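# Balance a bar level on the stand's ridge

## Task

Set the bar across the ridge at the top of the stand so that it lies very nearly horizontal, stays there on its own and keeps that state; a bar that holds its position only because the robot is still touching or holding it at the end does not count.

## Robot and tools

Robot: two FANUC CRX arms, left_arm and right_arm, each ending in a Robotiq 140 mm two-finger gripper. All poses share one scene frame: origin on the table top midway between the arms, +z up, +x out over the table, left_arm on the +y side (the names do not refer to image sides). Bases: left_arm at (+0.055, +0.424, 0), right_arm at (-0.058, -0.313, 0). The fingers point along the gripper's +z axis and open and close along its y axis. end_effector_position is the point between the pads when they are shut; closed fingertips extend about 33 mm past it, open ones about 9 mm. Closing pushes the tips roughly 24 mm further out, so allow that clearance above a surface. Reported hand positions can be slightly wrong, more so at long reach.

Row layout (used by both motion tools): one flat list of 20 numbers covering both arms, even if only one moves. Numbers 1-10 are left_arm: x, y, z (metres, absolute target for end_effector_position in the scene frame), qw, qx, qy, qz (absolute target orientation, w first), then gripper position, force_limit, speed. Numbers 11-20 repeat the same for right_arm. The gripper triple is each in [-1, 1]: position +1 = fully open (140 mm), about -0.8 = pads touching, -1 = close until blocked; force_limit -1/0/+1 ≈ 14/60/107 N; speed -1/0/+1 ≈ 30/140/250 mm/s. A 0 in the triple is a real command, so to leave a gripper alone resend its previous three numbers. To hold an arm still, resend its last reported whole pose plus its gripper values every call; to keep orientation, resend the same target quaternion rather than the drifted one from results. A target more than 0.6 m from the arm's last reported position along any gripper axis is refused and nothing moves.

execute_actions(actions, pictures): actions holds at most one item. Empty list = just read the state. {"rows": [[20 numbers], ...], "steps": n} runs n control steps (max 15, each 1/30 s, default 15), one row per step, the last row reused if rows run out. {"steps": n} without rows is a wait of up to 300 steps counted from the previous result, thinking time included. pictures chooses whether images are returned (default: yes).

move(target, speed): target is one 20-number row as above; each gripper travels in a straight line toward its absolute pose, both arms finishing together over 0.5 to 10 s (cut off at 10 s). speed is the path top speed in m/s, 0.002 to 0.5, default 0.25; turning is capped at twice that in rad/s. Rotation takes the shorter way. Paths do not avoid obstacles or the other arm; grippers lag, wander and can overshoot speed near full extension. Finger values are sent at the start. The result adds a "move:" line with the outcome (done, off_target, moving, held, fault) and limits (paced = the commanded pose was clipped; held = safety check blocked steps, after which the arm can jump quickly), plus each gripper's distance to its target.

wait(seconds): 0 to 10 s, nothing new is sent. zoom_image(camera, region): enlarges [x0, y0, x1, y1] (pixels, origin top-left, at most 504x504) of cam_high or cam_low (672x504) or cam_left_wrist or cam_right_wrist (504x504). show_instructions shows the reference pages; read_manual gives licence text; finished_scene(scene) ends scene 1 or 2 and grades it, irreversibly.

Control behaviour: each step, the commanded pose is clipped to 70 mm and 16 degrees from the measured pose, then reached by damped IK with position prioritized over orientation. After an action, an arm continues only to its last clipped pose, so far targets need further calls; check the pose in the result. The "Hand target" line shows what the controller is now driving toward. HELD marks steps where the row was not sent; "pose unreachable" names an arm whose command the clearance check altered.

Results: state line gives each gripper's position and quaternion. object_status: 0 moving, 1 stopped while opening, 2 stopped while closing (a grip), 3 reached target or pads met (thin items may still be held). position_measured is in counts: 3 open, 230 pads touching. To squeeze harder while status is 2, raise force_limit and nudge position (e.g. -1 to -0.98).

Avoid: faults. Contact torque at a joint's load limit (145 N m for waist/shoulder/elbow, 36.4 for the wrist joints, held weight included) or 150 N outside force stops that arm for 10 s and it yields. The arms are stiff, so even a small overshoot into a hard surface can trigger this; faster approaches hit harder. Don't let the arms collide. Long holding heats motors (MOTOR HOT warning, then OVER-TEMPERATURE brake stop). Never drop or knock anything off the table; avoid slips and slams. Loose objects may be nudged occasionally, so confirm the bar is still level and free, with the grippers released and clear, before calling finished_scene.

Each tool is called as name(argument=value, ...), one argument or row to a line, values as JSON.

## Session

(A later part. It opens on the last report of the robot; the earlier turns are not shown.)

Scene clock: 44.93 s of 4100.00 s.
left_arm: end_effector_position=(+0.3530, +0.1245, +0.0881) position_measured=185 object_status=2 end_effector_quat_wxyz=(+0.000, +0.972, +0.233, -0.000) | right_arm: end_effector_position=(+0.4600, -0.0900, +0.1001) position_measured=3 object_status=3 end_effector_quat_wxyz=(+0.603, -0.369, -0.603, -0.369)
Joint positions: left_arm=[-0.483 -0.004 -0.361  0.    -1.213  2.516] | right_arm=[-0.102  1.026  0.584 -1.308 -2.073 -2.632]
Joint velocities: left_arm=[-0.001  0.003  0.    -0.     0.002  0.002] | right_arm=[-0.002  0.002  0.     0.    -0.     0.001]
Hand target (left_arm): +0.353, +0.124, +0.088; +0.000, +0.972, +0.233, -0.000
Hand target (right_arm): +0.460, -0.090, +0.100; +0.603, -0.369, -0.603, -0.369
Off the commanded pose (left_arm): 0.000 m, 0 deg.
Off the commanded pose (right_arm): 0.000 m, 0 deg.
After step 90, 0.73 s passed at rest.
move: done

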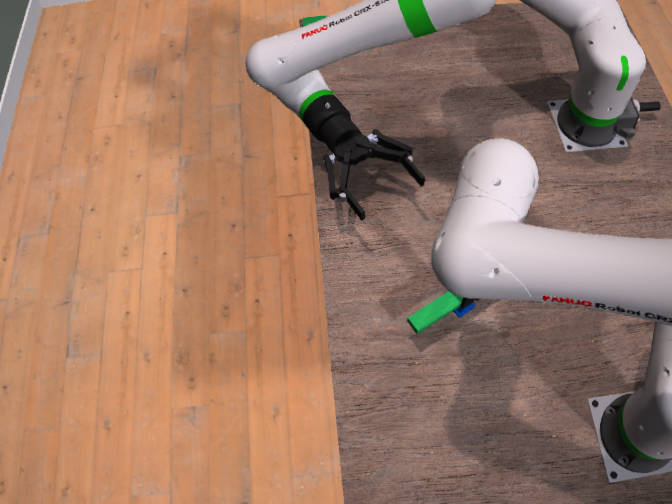

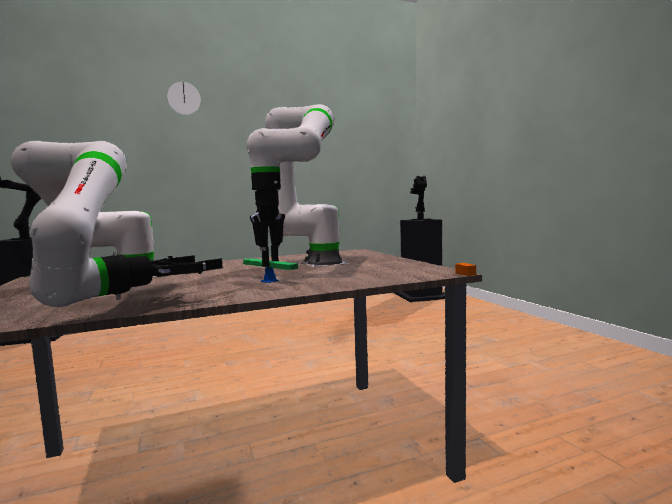

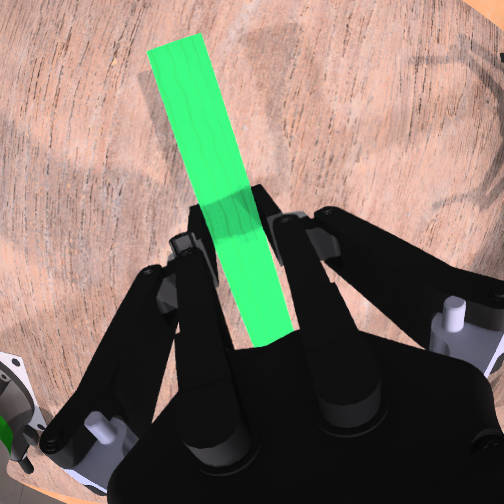

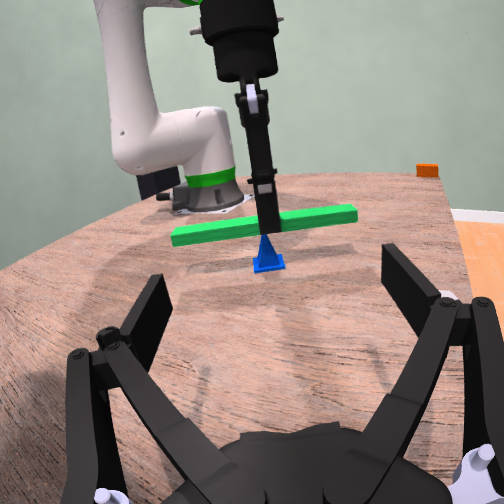

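move(
  target=[0.3526,0.1243,0.0862,0,0.972,0.233,0,-1,0,-0.5,0.46,-0.09,0.1,0.603,-0.369,-0.603,-0.369,1,0,0],
  speed=0.005,
)

execute_actions(
  actions=[
    {"rows":[[0.3526,0.1243,0.0862,0,0.972,0.233,0,-0.35,-0.5,-1,0.46,-0.09,0.1,0.603,-0.369,-0.603,-0.369,1,0,0],[0.3526,0.1243,0.0862,0,0.972,0.233,0,-0.35,-0.5,-1,0.46,-0.09,0.1,0.603,-0.369,-0.603,-0.369,1,0,0],[0.3526,0.1243,0.0862,0,0.972,0.233,0,-0.35,-0.5,-1,0.46,-0.09,0.1,0.603,-0.369,-0.603,-0.369,1,0,0],[0.3526,0.1243,0.0862,0,0.972,0.233,0,-0.35,-0.5,-1,0.46,-0.09,0.1,0.603,-0.369,-0.603,-0.369,1,0,0],[0.3526,0.1243,0.0862,0,0.972,0.233,0,-0.35,-0.5,-1,0.46,-0.09,0.1,0.603,-0.369,-0.603,-0.369,1,0,0],[0.3526,0.1243,0.0862,0,0.972,0.233,0,-0.35,-0.5,-1,0.46,-0.09,0.1,0.603,-0.369,-0.603,-0.369,1,0,0],[0.3526,0.1243,0.0862,0,0.972,0.233,0,-1,-0.5,-0.5,0.46,-0.09,0.1,0.603,-0.369,-0.603,-0.369,1,0,0]],"steps":15},
  ],
)

zoom_image(
  camera="cam_right_wrist",
  region=[160,180,370,290],
)

Scene clock: 53.13 s of 4100.00 s.
left_arm: end_effector_position=(+0.3526, +0.1243, +0.0862) position_measured=185 object_status=2 end_effector_quat_wxyz=(+0.000, +0.972, +0.233, -0.000) | right_arm: end_effector_position=(+0.4600, -0.0900, +0.1000) position_measured=3 object_status=3 end_effector_quat_wxyz=(+0.603, -0.369, -0.603, -0.369)
Joint positions: left_arm=[-0.484 -0.002 -0.364  0.    -1.209  2.517] | right_arm=[-0.102  1.026  0.584 -1.308 -2.073 -2.632]
Joint velocities: left_arm=[-0.  0. -0.  0.  0.  0.] | right_arm=[-0.001 -0.001  0.    -0.001  0.001  0.   ]
Hand target (left_arm): +0.353, +0.124, +0.086; +0.000, +0.972, +0.233, -0.000
Hand target (right_arm): +0.460, -0.090, +0.100; +0.603, -0.369, -0.603, -0.369
Off the commanded pose (left_arm): 0.000 m, 0 deg.
Off the commanded pose (right_arm): 0.000 m, 0 deg.
After step 90, 4.50 s passed at rest.
move: done

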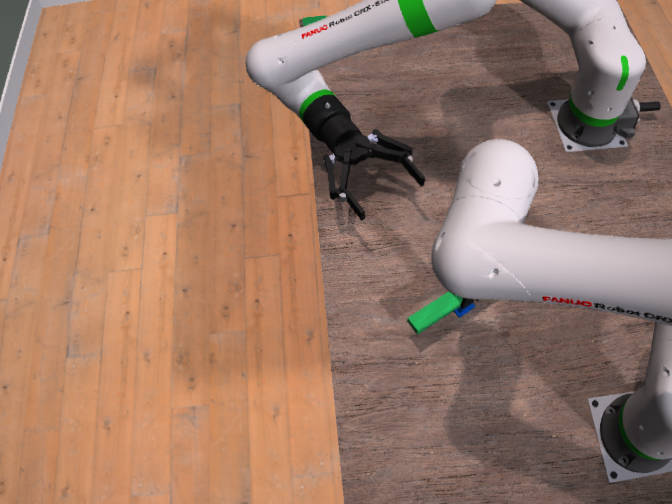

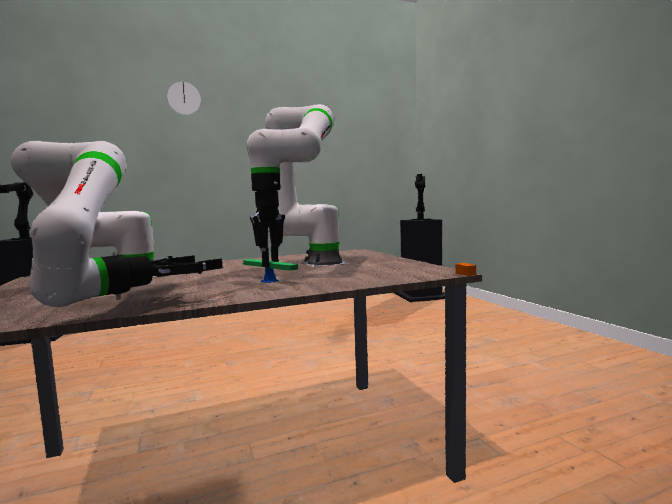

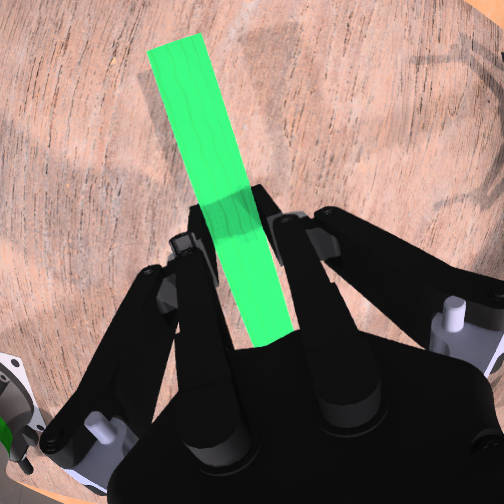

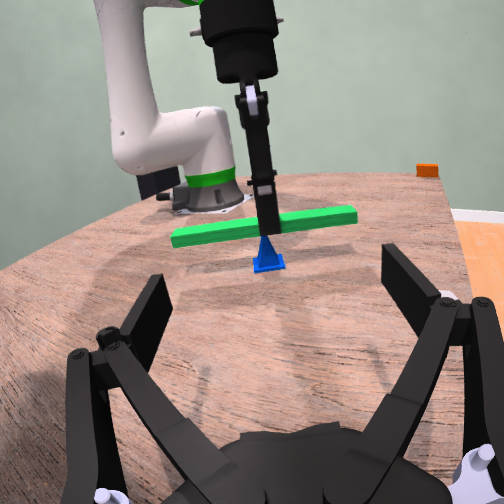

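Scene clock: 53.63 s of 4100.00 s.
left_arm: end_effector_position=(+0.3526, +0.1243, +0.0862) position_measured=183 object_status=0 end_effector_quat_wxyz=(+0.000, +0.972, +0.233, -0.000) | right_arm: end_effector_position=(+0.4600, -0.0900, +0.1000) position_measured=3 object_status=3 end_effector_quat_wxyz=(+0.603, -0.369, -0.603, -0.369)
Joint positions: left_arm=[-0.484 -0.002 -0.364  0.    -1.209  2.517] | right_arm=[-0.102  1.026  0.584 -1.308 -2.073 -2.632]
Joint velocities: left_arm=[ 0.     0.001 -0.     0.     0.     0.001] | right_arm=[-0.001 -0.001 -0.    -0.     0.001 -0.   ]
Hand target (left_arm): +0.353, +0.124, +0.086; +0.000, +0.972, +0.233, -0.000
Hand target (right_arm): +0.460, -0.090, +0.100; +0.603, -0.369, -0.603, -0.369
Off the commanded pose (left_arm): 0.000 m, 0 deg.
Off the commanded pose (right_arm): 0.000 m, 0 deg.
Steps of this call (steps 1 to 15: all 15 steps of this action). Readings (end_effector_position | what the end effector reports):
1: left_arm (+0.3526, +0.1243, +0.0862) | right_arm (+0.4600, -0.0900, +0.1000) | left_arm position_measured=185 object_status=0 | right_arm position_measured=3 object_status=3
2: left_arm (+0.3526, +0.1243, +0.0862) | right_arm (+0.4600, -0.0900, +0.1000) | left_arm position_measured=185 object_status=0 | right_arm position_measured=3 object_status=3
4: left_arm (+0.3526, +0.1243, +0.0862) | right_arm (+0.4600, -0.0900, +0.1000) | left_arm position_measured=181 object_status=0 | right_arm position_measured=3 object_status=3
8: left_arm (+0.3526, +0.1243, +0.0862) | right_arm (+0.4600, -0.0900, +0.1000) | left_arm position_measured=179 object_status=0 | right_arm position_measured=3 object_status=3
15: the state above

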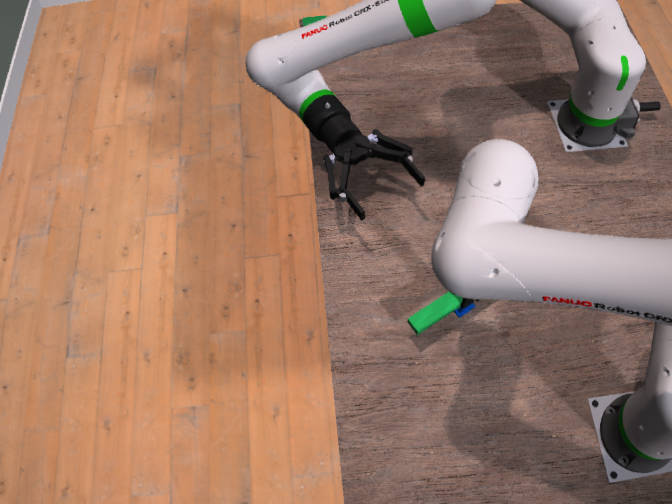

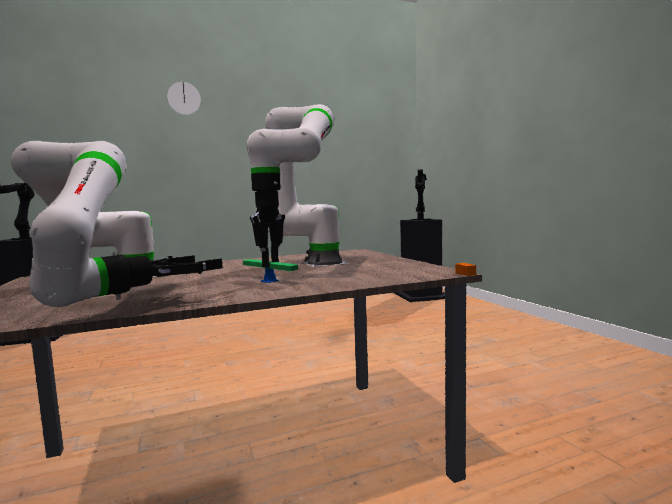

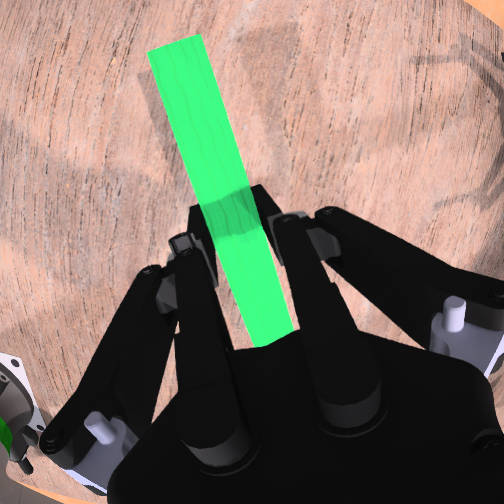

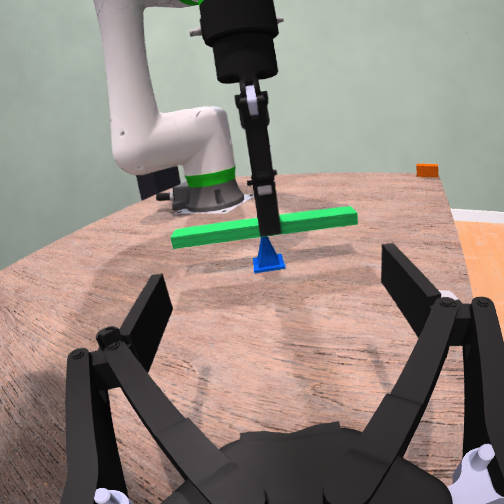

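Region (160, 180, 370, 290) of cam_right_wrist's 504x504 image, scaled by 2.400, with more detail than that image has; it fills the top 264 rows of this view, and the rest is white.

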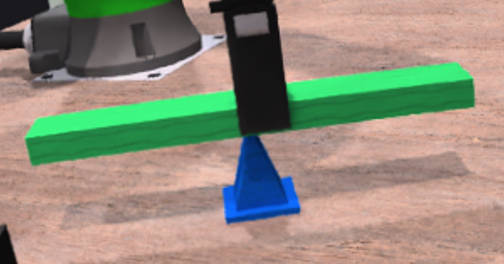

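execute_actions(
  actions=[
    {"rows":[[0.3526,0.1243,0.0862,0,0.972,0.233,0,-0.35,-0.5,-1,0.46,-0.09,0.1,0.603,-0.369,-0.603,-0.369,1,0,0]],"steps":13},
  ],
  pictures=false,
)

execute_actions(
  actions=[
    {"rows":[[0.3526,0.1243,0.0862,0,0.972,0.233,0,-1,-0.5,-0.5,0.46,-0.09,0.1,0.603,-0.369,-0.603,-0.369,1,0,0]],"steps":12},
  ],
)

zoom_image(
  camera="cam_right_wrist",
  region=[160,180,370,290],
)

Scene clock: 57.83 s of 4100.00 s.
left_arm: end_effector_position=(+0.3526, +0.1244, +0.0861) position_measured=173 object_status=0 end_effector_quat_wxyz=(-0.000, +0.972, +0.233, +0.000) | right_arm: end_effector_position=(+0.4600, -0.0900, +0.1000) position_measured=3 object_status=3 end_effector_quat_wxyz=(+0.603, -0.369, -0.603, -0.369)
Joint positions: left_arm=[-0.484 -0.002 -0.365 -0.    -1.209  2.517] | right_arm=[-0.102  1.026  0.584 -1.308 -2.073 -2.632]
Joint velocities: left_arm=[-0.    -0.     0.     0.001 -0.     0.001] | right_arm=[-0.    -0.001  0.    -0.    -0.    -0.   ]
Hand target (left_arm): +0.353, +0.124, +0.086; +0.000, +0.972, +0.233, +0.000
Hand target (right_arm): +0.460, -0.090, +0.100; +0.603, -0.369, -0.603, -0.369
Off the commanded pose (left_arm): 0.000 m, 0 deg.
Off the commanded pose (right_arm): 0.000 m, 0 deg.
Steps of this call (steps 1 to 90: nothing new was sent; then 0.77 s passed at rest; steps 91 to 103: all 13 steps of this action). Readings (end_effector_position | what the end effector reports):
91: left_arm (+0.3526, +0.1243, +0.0862) | right_arm (+0.4600, -0.0900, +0.1000) | left_arm position_measured=183 object_status=0 | right_arm position_measured=3 object_status=3
92: left_arm (+0.3526, +0.1243, +0.0862) | right_arm (+0.4600, -0.0900, +0.1000) | left_arm position_measured=183 object_status=0 | right_arm position_measured=3 object_status=3
94: left_arm (+0.3526, +0.1244, +0.0861) | right_arm (+0.4600, -0.0900, +0.1000) | left_arm position_measured=179 object_status=0 | right_arm position_measured=3 object_status=3
98: left_arm (+0.3526, +0.1244, +0.0861) | right_arm (+0.4600, -0.0900, +0.1000) | left_arm position_measured=173 object_status=0 | right_arm position_measured=3 object_status=3
103: the state above

Scene clock: 58.23 s of 4100.00 s.
left_arm: end_effector_position=(+0.3526, +0.1244, +0.0861) position_measured=183 object_status=0 end_effector_quat_wxyz=(-0.000, +0.972, +0.233, +0.000) | right_arm: end_effector_position=(+0.4600, -0.0900, +0.1000) position_measured=3 object_status=3 end_effector_quat_wxyz=(+0.603, -0.369, -0.603, -0.369)
Joint positions: left_arm=[-0.484 -0.002 -0.365 -0.    -1.209  2.517] | right_arm=[-0.102  1.026  0.584 -1.308 -2.073 -2.632]
Joint velocities: left_arm=[ 0.     0.001 -0.     0.     0.    -0.   ] | right_arm=[-0.001  0.     0.     0.     0.001  0.   ]
Hand target (left_arm): +0.353, +0.124, +0.086; +0.000, +0.972, +0.233, +0.000
Hand target (right_arm): +0.460, -0.090, +0.100; +0.603, -0.369, -0.603, -0.369
Off the commanded pose (left_arm): 0.000 m, 0 deg.
Off the commanded pose (right_arm): 0.000 m, 0 deg.
Steps of this call (steps 1 to 12: all 12 steps of this action). Readings (end_effector_position | what the end effector reports):
1: left_arm (+0.3526, +0.1244, +0.0861) | right_arm (+0.4600, -0.0900, +0.1000) | left_arm position_measured=173 object_status=0 | right_arm position_measured=3 object_status=3
2: left_arm (+0.3526, +0.1244, +0.0861) | right_arm (+0.4600, -0.0900, +0.1000) | left_arm position_measured=176 object_status=0 | right_arm position_measured=3 object_status=3
4: left_arm (+0.3526, +0.1244, +0.0861) | right_arm (+0.4600, -0.0900, +0.1000) | left_arm position_measured=183 object_status=0 | right_arm position_measured=3 object_status=3
8: left_arm (+0.3526, +0.1244, +0.0861) | right_arm (+0.4600, -0.0900, +0.1000) | left_arm position_measured=183 object_status=0 | right_arm position_measured=3 object_status=3
12: the state above

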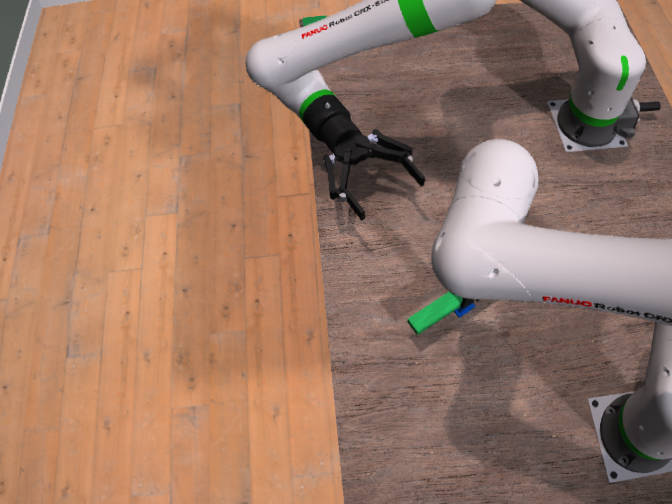

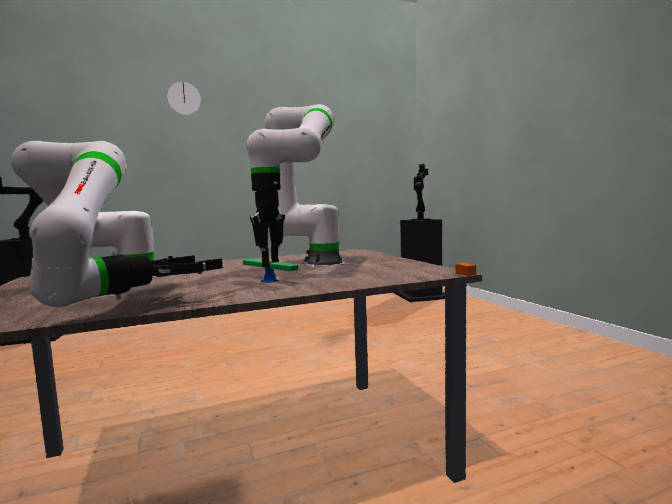

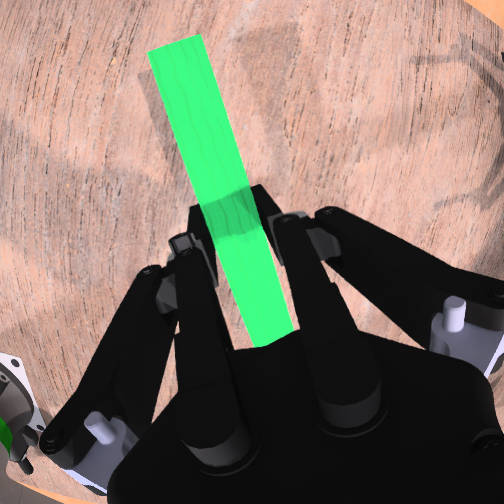

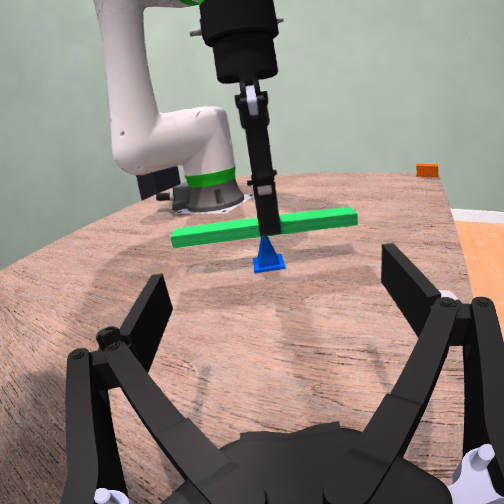

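Region (160, 180, 370, 290) of cam_right_wrist's 504x504 image, scaled by 2.400, with more detail than that image has; it fills the top 264 rows of this view, and the rest is white.

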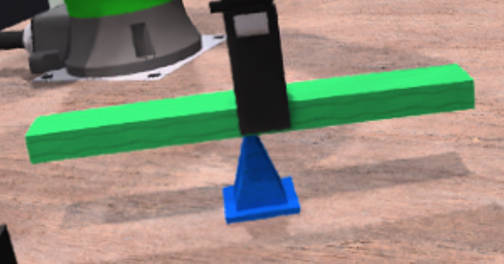

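move(
  target=[0.352,0.124,0.0862,0,0.972,0.233,0,-1,-0.5,-0.5,0.46,-0.09,0.1,0.603,-0.369,-0.603,-0.369,1,0,0],
  speed=0.003,
)

execute_actions(
  actions=[
    {"rows":[[0.352,0.124,0.0862,0,0.972,0.233,0,-0.35,-0.5,-1,0.46,-0.09,0.1,0.603,-0.369,-0.603,-0.369,1,0,0]],"steps":15},
  ],
  pictures=false,
)

execute_actions(
  actions=[
    {"rows":[[0.352,0.124,0.0862,0,0.972,0.233,0,-0.35,-0.5,-1,0.46,-0.09,0.1,0.603,-0.369,-0.603,-0.369,1,0,0]],"steps":6},
  ],
  pictures=false,
)

execute_actions(
  actions=[
    {"rows":[[0.352,0.124,0.0862,0,0.972,0.233,0,-1,-0.5,-0.5,0.46,-0.09,0.1,0.603,-0.369,-0.603,-0.369,1,0,0]],"steps":12},
  ],
)

zoom_image(
  camera="cam_right_wrist",
  region=[160,180,370,290],
)

Scene clock: 62.90 s of 4100.00 s.
left_arm: end_effector_position=(+0.3520, +0.1240, +0.0862) position_measured=183 object_status=2 end_effector_quat_wxyz=(+0.000, +0.972, +0.233, -0.000) | right_arm: end_effector_position=(+0.4600, -0.0900, +0.1000) position_measured=3 object_status=3 end_effector_quat_wxyz=(+0.603, -0.369, -0.603, -0.369)
Joint positions: left_arm=[-0.485 -0.003 -0.365  0.    -1.209  2.518] | right_arm=[-0.102  1.026  0.584 -1.308 -2.073 -2.632]
Joint velocities: left_arm=[-0.    -0.     0.     0.     0.    -0.001] | right_arm=[-0.     0.    -0.    -0.    -0.001  0.001]
Hand target (left_arm): +0.352, +0.124, +0.086; +0.000, +0.972, +0.233, +0.000
Hand target (right_arm): +0.460, -0.090, +0.100; +0.603, -0.369, -0.603, -0.369
Off the commanded pose (left_arm): 0.000 m, 0 deg.
Off the commanded pose (right_arm): 0.000 m, 0 deg.
After step 90, 0.97 s passed at rest.
move: done

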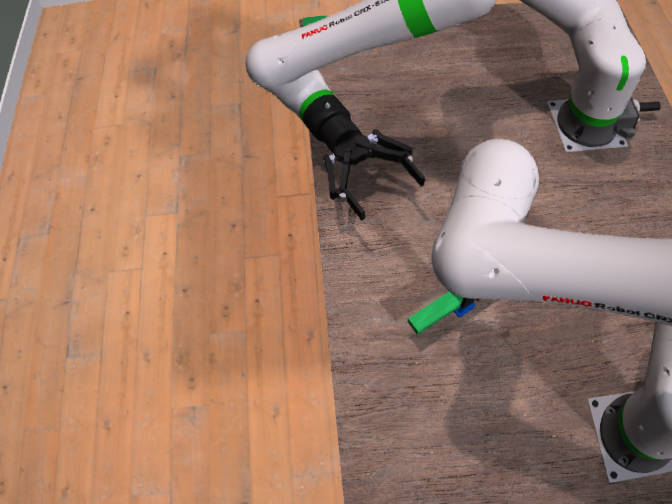

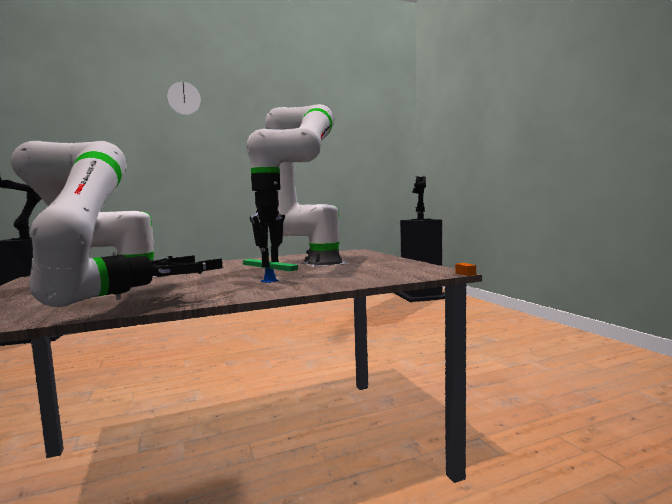

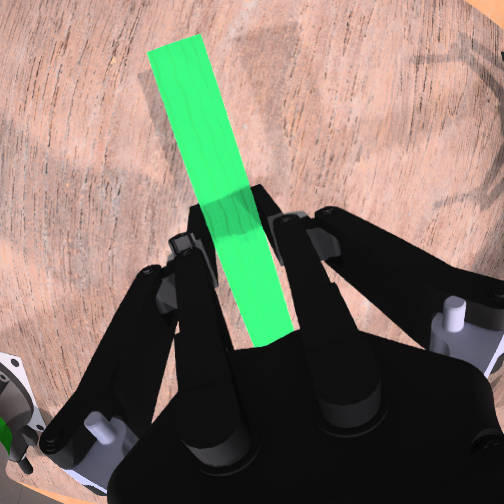

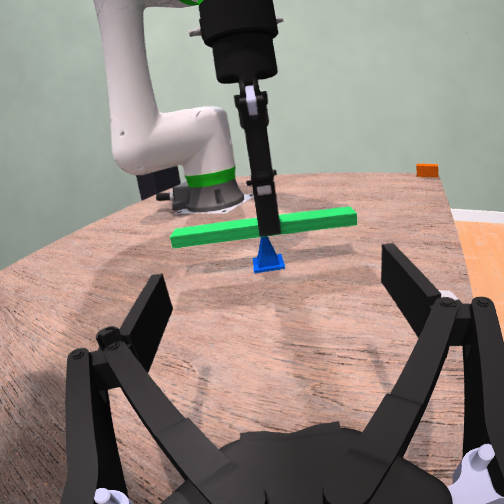

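Scene clock: 63.40 s of 4100.00 s.
left_arm: end_effector_position=(+0.3519, +0.1240, +0.0862) position_measured=173 object_status=3 end_effector_quat_wxyz=(-0.000, +0.972, +0.233, -0.000) | right_arm: end_effector_position=(+0.4600, -0.0900, +0.1000) position_measured=3 object_status=3 end_effector_quat_wxyz=(+0.603, -0.369, -0.603, -0.369)
Joint positions: left_arm=[-0.485 -0.003 -0.365  0.    -1.209  2.518] | right_arm=[-0.102  1.026  0.584 -1.308 -2.073 -2.632]
Joint velocities: left_arm=[ 0.     0.001  0.     0.001 -0.    -0.   ] | right_arm=[ 0.001 -0.001 -0.     0.    -0.    -0.001]
Hand target (left_arm): +0.352, +0.124, +0.086; +0.000, +0.972, +0.233, +0.000
Hand target (right_arm): +0.460, -0.090, +0.100; +0.603, -0.369, -0.603, -0.369
Off the commanded pose (left_arm): 0.000 m, 0 deg.
Off the commanded pose (right_arm): 0.000 m, 0 deg.
Steps of this call (steps 1 to 15: all 15 steps of this action). Readings (end_effector_position | what the end effector reports):
1: left_arm (+0.3520, +0.1240, +0.0862) | right_arm (+0.4600, -0.0900, +0.1000) | left_arm position_measured=183 object_status=0 | right_arm position_measured=3 object_status=3
2: left_arm (+0.3520, +0.1240, +0.0862) | right_arm (+0.4600, -0.0900, +0.1000) | left_arm position_measured=183 object_status=0 | right_arm position_measured=3 object_status=3
4: left_arm (+0.3519, +0.1240, +0.0862) | right_arm (+0.4600, -0.0900, +0.1000) | left_arm position_measured=179 object_status=0 | right_arm position_measured=3 object_status=3
8: left_arm (+0.3519, +0.1240, +0.0862) | right_arm (+0.4600, -0.0900, +0.1000) | left_arm position_measured=173 object_status=0 | right_arm position_measured=3 object_status=3
15: the state above

Scene clock: 63.60 s of 4100.00 s.
left_arm: end_effector_position=(+0.3519, +0.1240, +0.0862) position_measured=173 object_status=3 end_effector_quat_wxyz=(-0.000, +0.972, +0.233, -0.000) | right_arm: end_effector_position=(+0.4600, -0.0900, +0.1000) position_measured=3 object_status=3 end_effector_quat_wxyz=(+0.603, -0.369, -0.603, -0.369)
Joint positions: left_arm=[-0.485 -0.003 -0.365  0.    -1.209  2.518] | right_arm=[-0.102  1.026  0.584 -1.308 -2.073 -2.632]
Joint velocities: left_arm=[-0.     0.     0.     0.     0.     0.001] | right_arm=[-0.001  0.     0.    -0.    -0.002  0.   ]
Hand target (left_arm): +0.352, +0.124, +0.086; +0.000, +0.972, +0.233, +0.000
Hand target (right_arm): +0.460, -0.090, +0.100; +0.603, -0.369, -0.603, -0.369
Off the commanded pose (left_arm): 0.000 m, 0 deg.
Off the commanded pose (right_arm): 0.000 m, 0 deg.
Steps of this call (steps 1 to 6: all 6 steps of this action). Readings (end_effector_position | what the end effector reports):
1: left_arm (+0.3519, +0.1240, +0.0862) | right_arm (+0.4600, -0.0900, +0.1000) | left_arm position_measured=173 object_status=3 | right_arm position_measured=3 object_status=3
2: left_arm (+0.3519, +0.1240, +0.0862) | right_arm (+0.4600, -0.0900, +0.1000) | left_arm position_measured=173 object_status=3 | right_arm position_measured=3 object_status=3
4: left_arm (+0.3519, +0.1240, +0.0862) | right_arm (+0.4600, -0.0900, +0.1000) | left_arm position_measured=173 object_status=3 | right_arm position_measured=3 object_status=3
6: the state above

Scene clock: 64.00 s of 4100.00 s.
left_arm: end_effector_position=(+0.3520, +0.1240, +0.0862) position_measured=183 object_status=0 end_effector_quat_wxyz=(+0.000, +0.972, +0.233, +0.000) | right_arm: end_effector_position=(+0.4600, -0.0900, +0.1000) position_measured=3 object_status=3 end_effector_quat_wxyz=(+0.603, -0.369, -0.603, -0.369)
Joint positions: left_arm=[-0.485 -0.003 -0.365  0.    -1.209  2.518] | right_arm=[-0.102  1.026  0.584 -1.308 -2.073 -2.632]
Joint velocities: left_arm=[-0.     0.001  0.    -0.    -0.     0.   ] | right_arm=[-0.    -0.     0.     0.     0.    -0.002]
Hand target (left_arm): +0.352, +0.124, +0.086; +0.000, +0.972, +0.233, +0.000
Hand target (right_arm): +0.460, -0.090, +0.100; +0.603, -0.369, -0.603, -0.369
Off the commanded pose (left_arm): 0.000 m, 0 deg.
Off the commanded pose (right_arm): 0.000 m, 0 deg.
Steps of this call (steps 1 to 12: all 12 steps of this action). Readings (end_effector_position | what the end effector reports):
1: left_arm (+0.3519, +0.1240, +0.0862) | right_arm (+0.4600, -0.0900, +0.1000) | left_arm position_measured=173 object_status=0 | right_arm position_measured=3 object_status=3
2: left_arm (+0.3519, +0.1240, +0.0862) | right_arm (+0.4600, -0.0900, +0.1000) | left_arm position_measured=176 object_status=0 | right_arm position_measured=3 object_status=3
4: left_arm (+0.3520, +0.1240, +0.0862) | right_arm (+0.4600, -0.0900, +0.1000) | left_arm position_measured=183 object_status=0 | right_arm position_measured=3 object_status=3
8: left_arm (+0.3520, +0.1240, +0.0862) | right_arm (+0.4600, -0.0900, +0.1000) | left_arm position_measured=183 object_status=0 | right_arm position_measured=3 object_status=3
12: the state above

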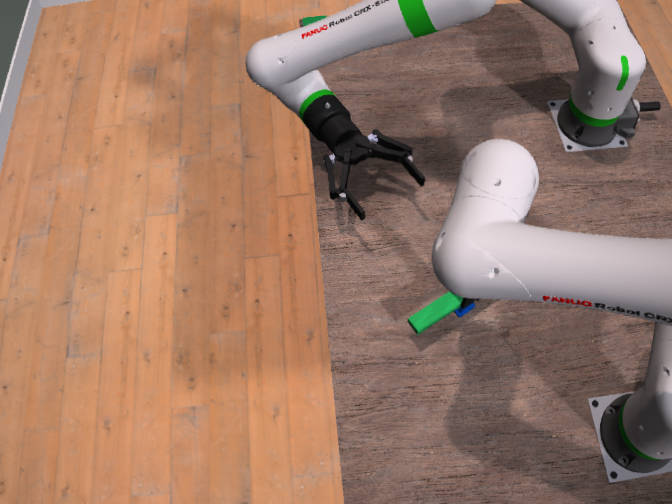

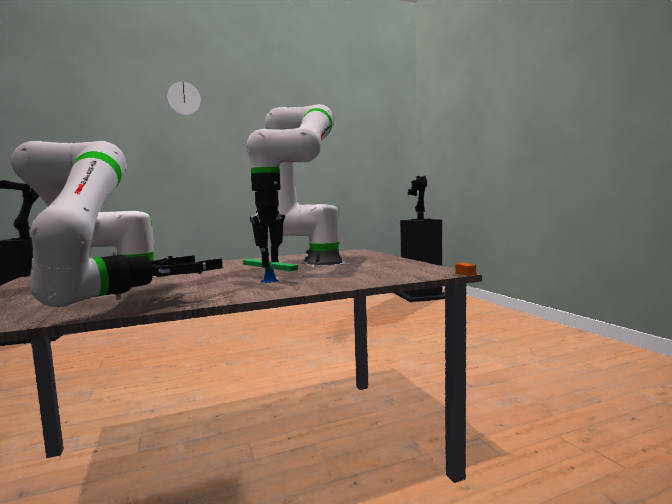

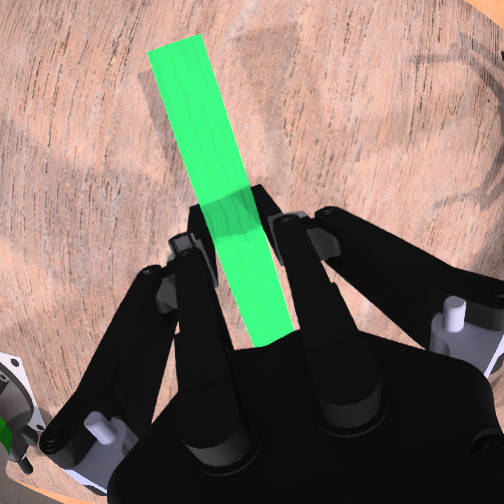

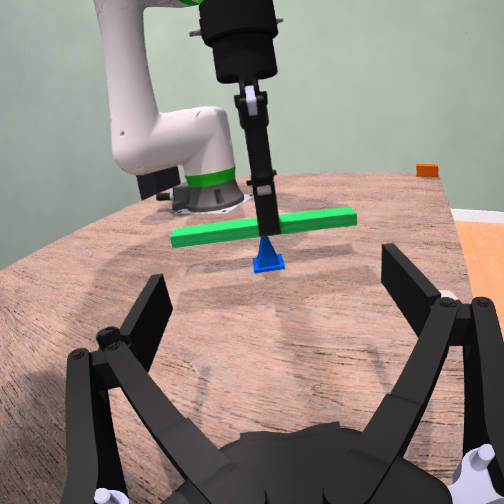

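Region (160, 180, 370, 290) of cam_right_wrist's 504x504 image, scaled by 2.400, with more detail than that image has; it fills the top 264 rows of this view, and the rest is white.

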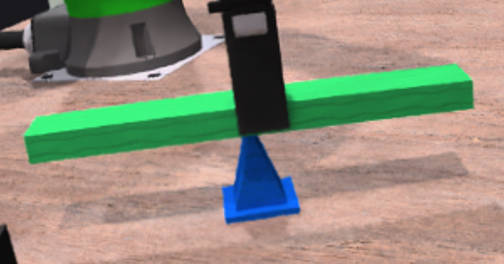

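Stable. Releasing.

move(
  target=[0.352,0.124,0.0862,0,0.972,0.233,0,-0.2,-0.5,-1,0.46,-0.09,0.1,0.603,-0.369,-0.603,-0.369,1,0,0],
)

move(
  target=[0.352,0.124,0.15,0,0.972,0.233,0,-0.2,-0.5,-1,0.46,-0.09,0.1,0.603,-0.369,-0.603,-0.369,1,0,0],
  speed=0.1,
)

wait(
  seconds=2,
)

zoom_image(
  camera="cam_right_wrist",
  region=[160,180,370,290],
)

Scene clock: 68.67 s of 4100.00 s.
left_arm: end_effector_position=(+0.3520, +0.1240, +0.0862) position_measured=154 object_status=0 end_effector_quat_wxyz=(-0.000, +0.972, +0.233, -0.000) | right_arm: end_effector_position=(+0.4600, -0.0900, +0.1000) position_measured=3 object_status=3 end_effector_quat_wxyz=(+0.603, -0.369, -0.603, -0.369)
Joint positions: left_arm=[-0.485 -0.003 -0.365  0.    -1.209  2.518] | right_arm=[-0.102  1.026  0.584 -1.308 -2.073 -2.632]
Joint velocities: left_arm=[ 0.     0.001 -0.    -0.001  0.     0.   ] | right_arm=[-0.001  0.     0.     0.001  0.    -0.   ]
Hand target (left_arm): +0.352, +0.124, +0.086; -0.000, +0.972, +0.233, -0.000
Hand target (right_arm): +0.460, -0.090, +0.100; +0.603, -0.369, -0.603, -0.369
Off the commanded pose (left_arm): 0.000 m, 0 deg.
Off the commanded pose (right_arm): 0.000 m, 0 deg.
After step 90, 0.87 s passed at rest.
move: done

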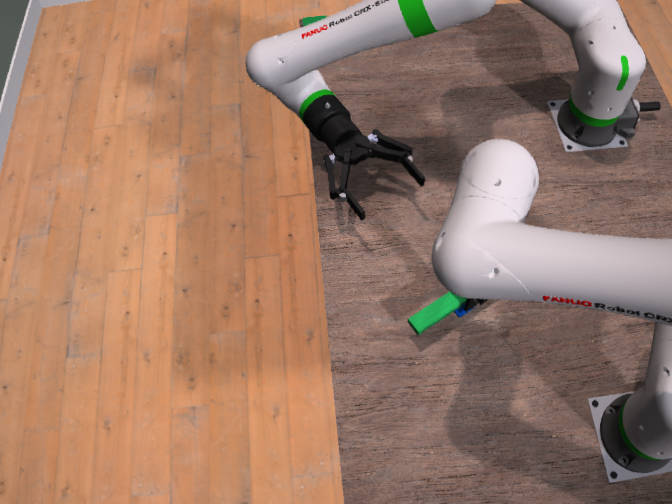

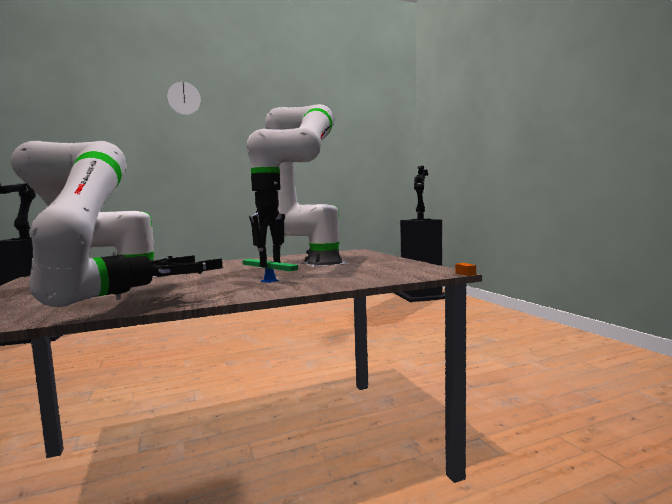

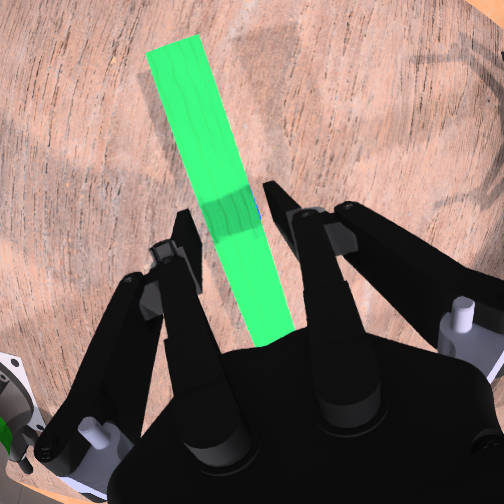

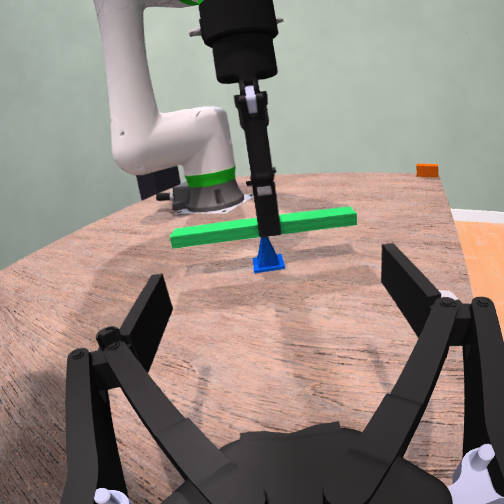

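Scene clock: 69.67 s of 4100.00 s.
left_arm: end_effector_position=(+0.3518, +0.1241, +0.1499) position_measured=154 object_status=3 end_effector_quat_wxyz=(+0.000, +0.972, +0.233, -0.000) | right_arm: end_effector_position=(+0.4600, -0.0900, +0.1000) position_measured=3 object_status=3 end_effector_quat_wxyz=(+0.603, -0.369, -0.603, -0.369)
Joint positions: left_arm=[-0.485 -0.049 -0.255  0.    -1.365  2.518] | right_arm=[-0.102  1.026  0.584 -1.308 -2.073 -2.632]
Joint velocities: left_arm=[ 0.    -0.002  0.002  0.001 -0.003  0.001] | right_arm=[-0.001 -0.001  0.    -0.     0.     0.002]
Hand target (left_arm): +0.352, +0.124, +0.150; -0.000, +0.972, +0.233, +0.000
Hand target (right_arm): +0.460, -0.090, +0.100; +0.603, -0.369, -0.603, -0.369
Off the commanded pose (left_arm): 0.000 m, 0 deg.
Off the commanded pose (right_arm): 0.000 m, 0 deg.
move: done

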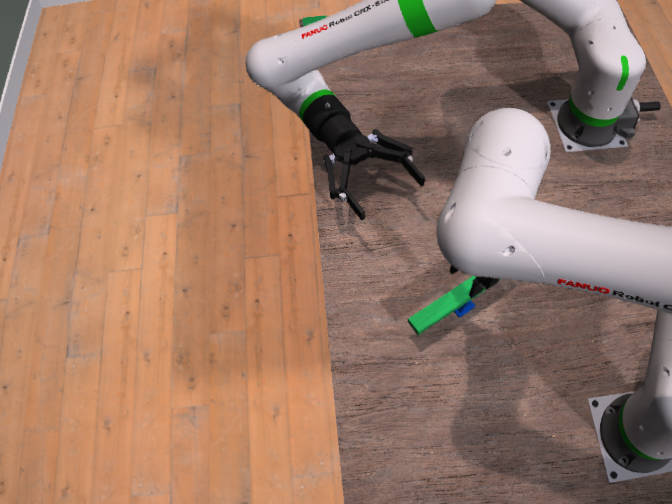

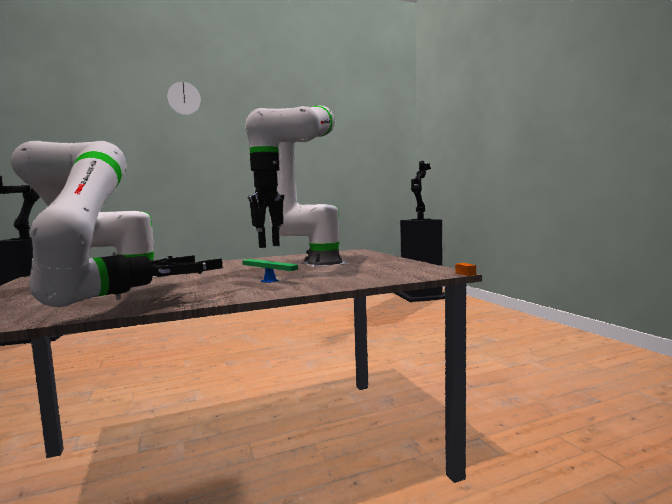

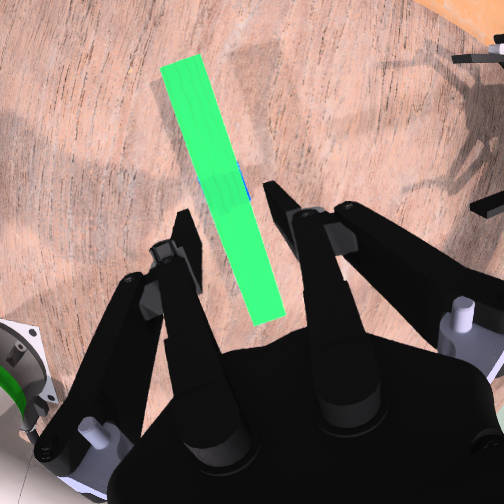

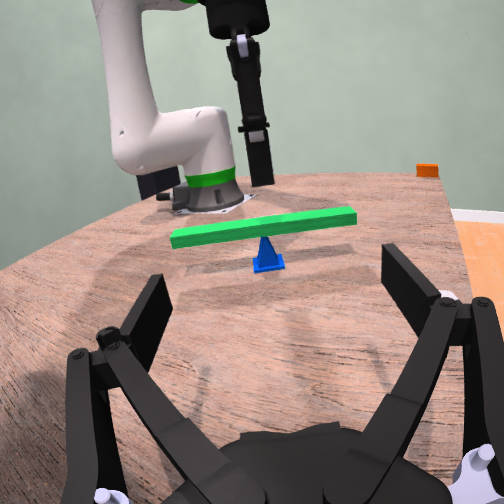

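Scene clock: 71.67 s of 4100.00 s.
left_arm: end_effector_position=(+0.3518, +0.1241, +0.1500) position_measured=154 object_status=3 end_effector_quat_wxyz=(-0.000, +0.972, +0.233, +0.000) | right_arm: end_effector_position=(+0.4600, -0.0900, +0.1000) position_measured=3 object_status=3 end_effector_quat_wxyz=(+0.603, -0.369, -0.603, -0.369)
Joint positions: left_arm=[-0.485 -0.049 -0.255 -0.    -1.365  2.518] | right_arm=[-0.102  1.026  0.584 -1.308 -2.073 -2.632]
Joint velocities: left_arm=[-0.     0.001 -0.    -0.001  0.     0.002] | right_arm=[ 0.001  0.001  0.    -0.     0.001  0.001]
Hand target (left_arm): +0.352, +0.124, +0.150; -0.000, +0.972, +0.233, +0.000
Hand target (right_arm): +0.460, -0.090, +0.100; +0.603, -0.369, -0.603, -0.369
Off the commanded pose (left_arm): 0.000 m, 0 deg.
Off the commanded pose (right_arm): 0.000 m, 0 deg.
Steps of this call (steps 1 to 60: nothing new was sent). Readings (end_effector_position | what the end effector reports):
1: left_arm (+0.3518, +0.1241, +0.1500) | right_arm (+0.4600, -0.0900, +0.1000) | left_arm position_measured=154 object_status=3 | right_arm position_measured=3 object_status=3
2: left_arm (+0.3518, +0.1241, +0.1500) | right_arm (+0.4600, -0.0900, +0.1000) | left_arm position_measured=154 object_status=3 | right_arm position_measured=3 object_status=3
4: left_arm (+0.3518, +0.1241, +0.1500) | right_arm (+0.4600, -0.0900, +0.1000) | left_arm position_measured=154 object_status=3 | right_arm position_measured=3 object_status=3
8: left_arm (+0.3518, +0.1241, +0.1500) | right_arm (+0.4600, -0.0900, +0.1000) | left_arm position_measured=154 object_status=3 | right_arm position_measured=3 object_status=3
60: the state above

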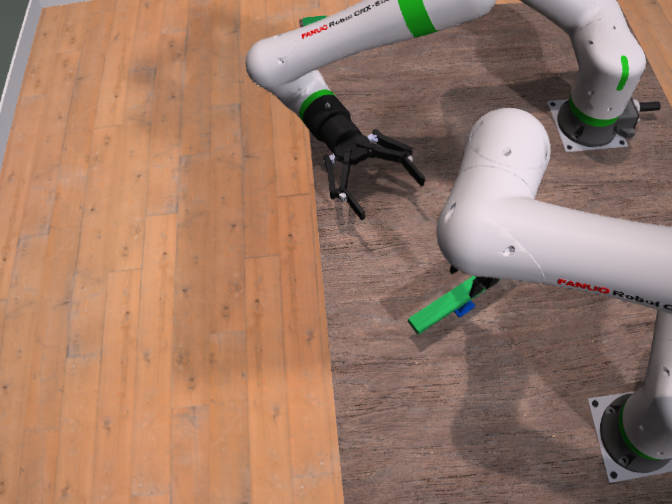

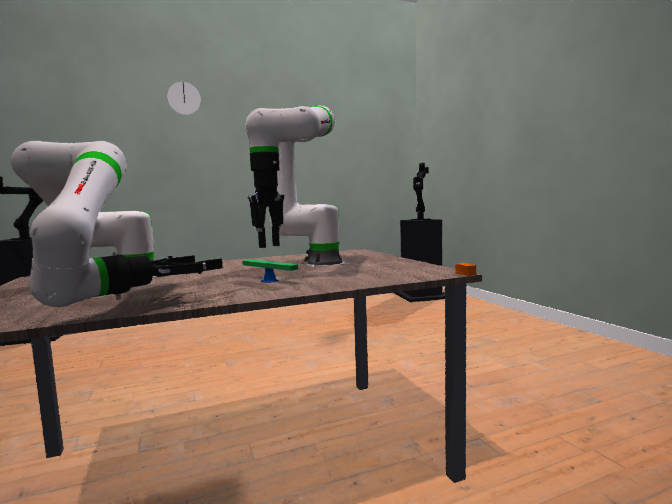

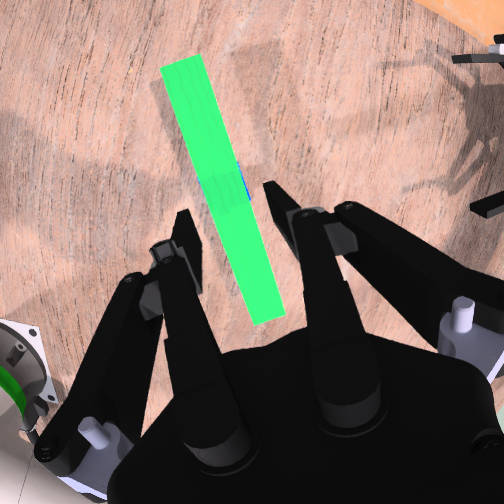

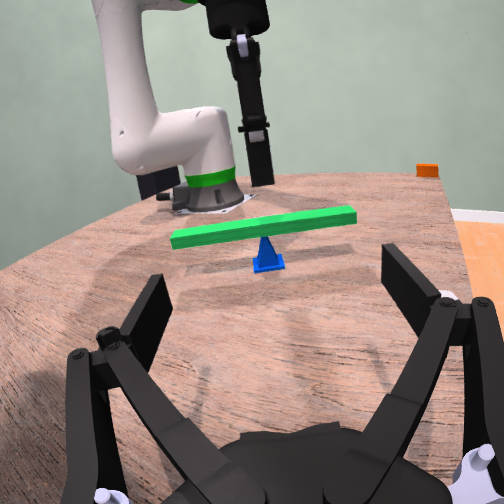

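Region (160, 180, 370, 290) of cam_right_wrist's 504x504 image, scaled by 2.400, with more detail than that image has; it fills the top 264 rows of this view, and the rest is white.

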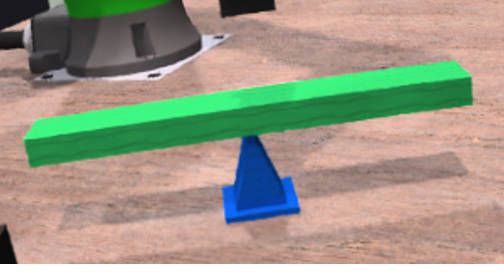

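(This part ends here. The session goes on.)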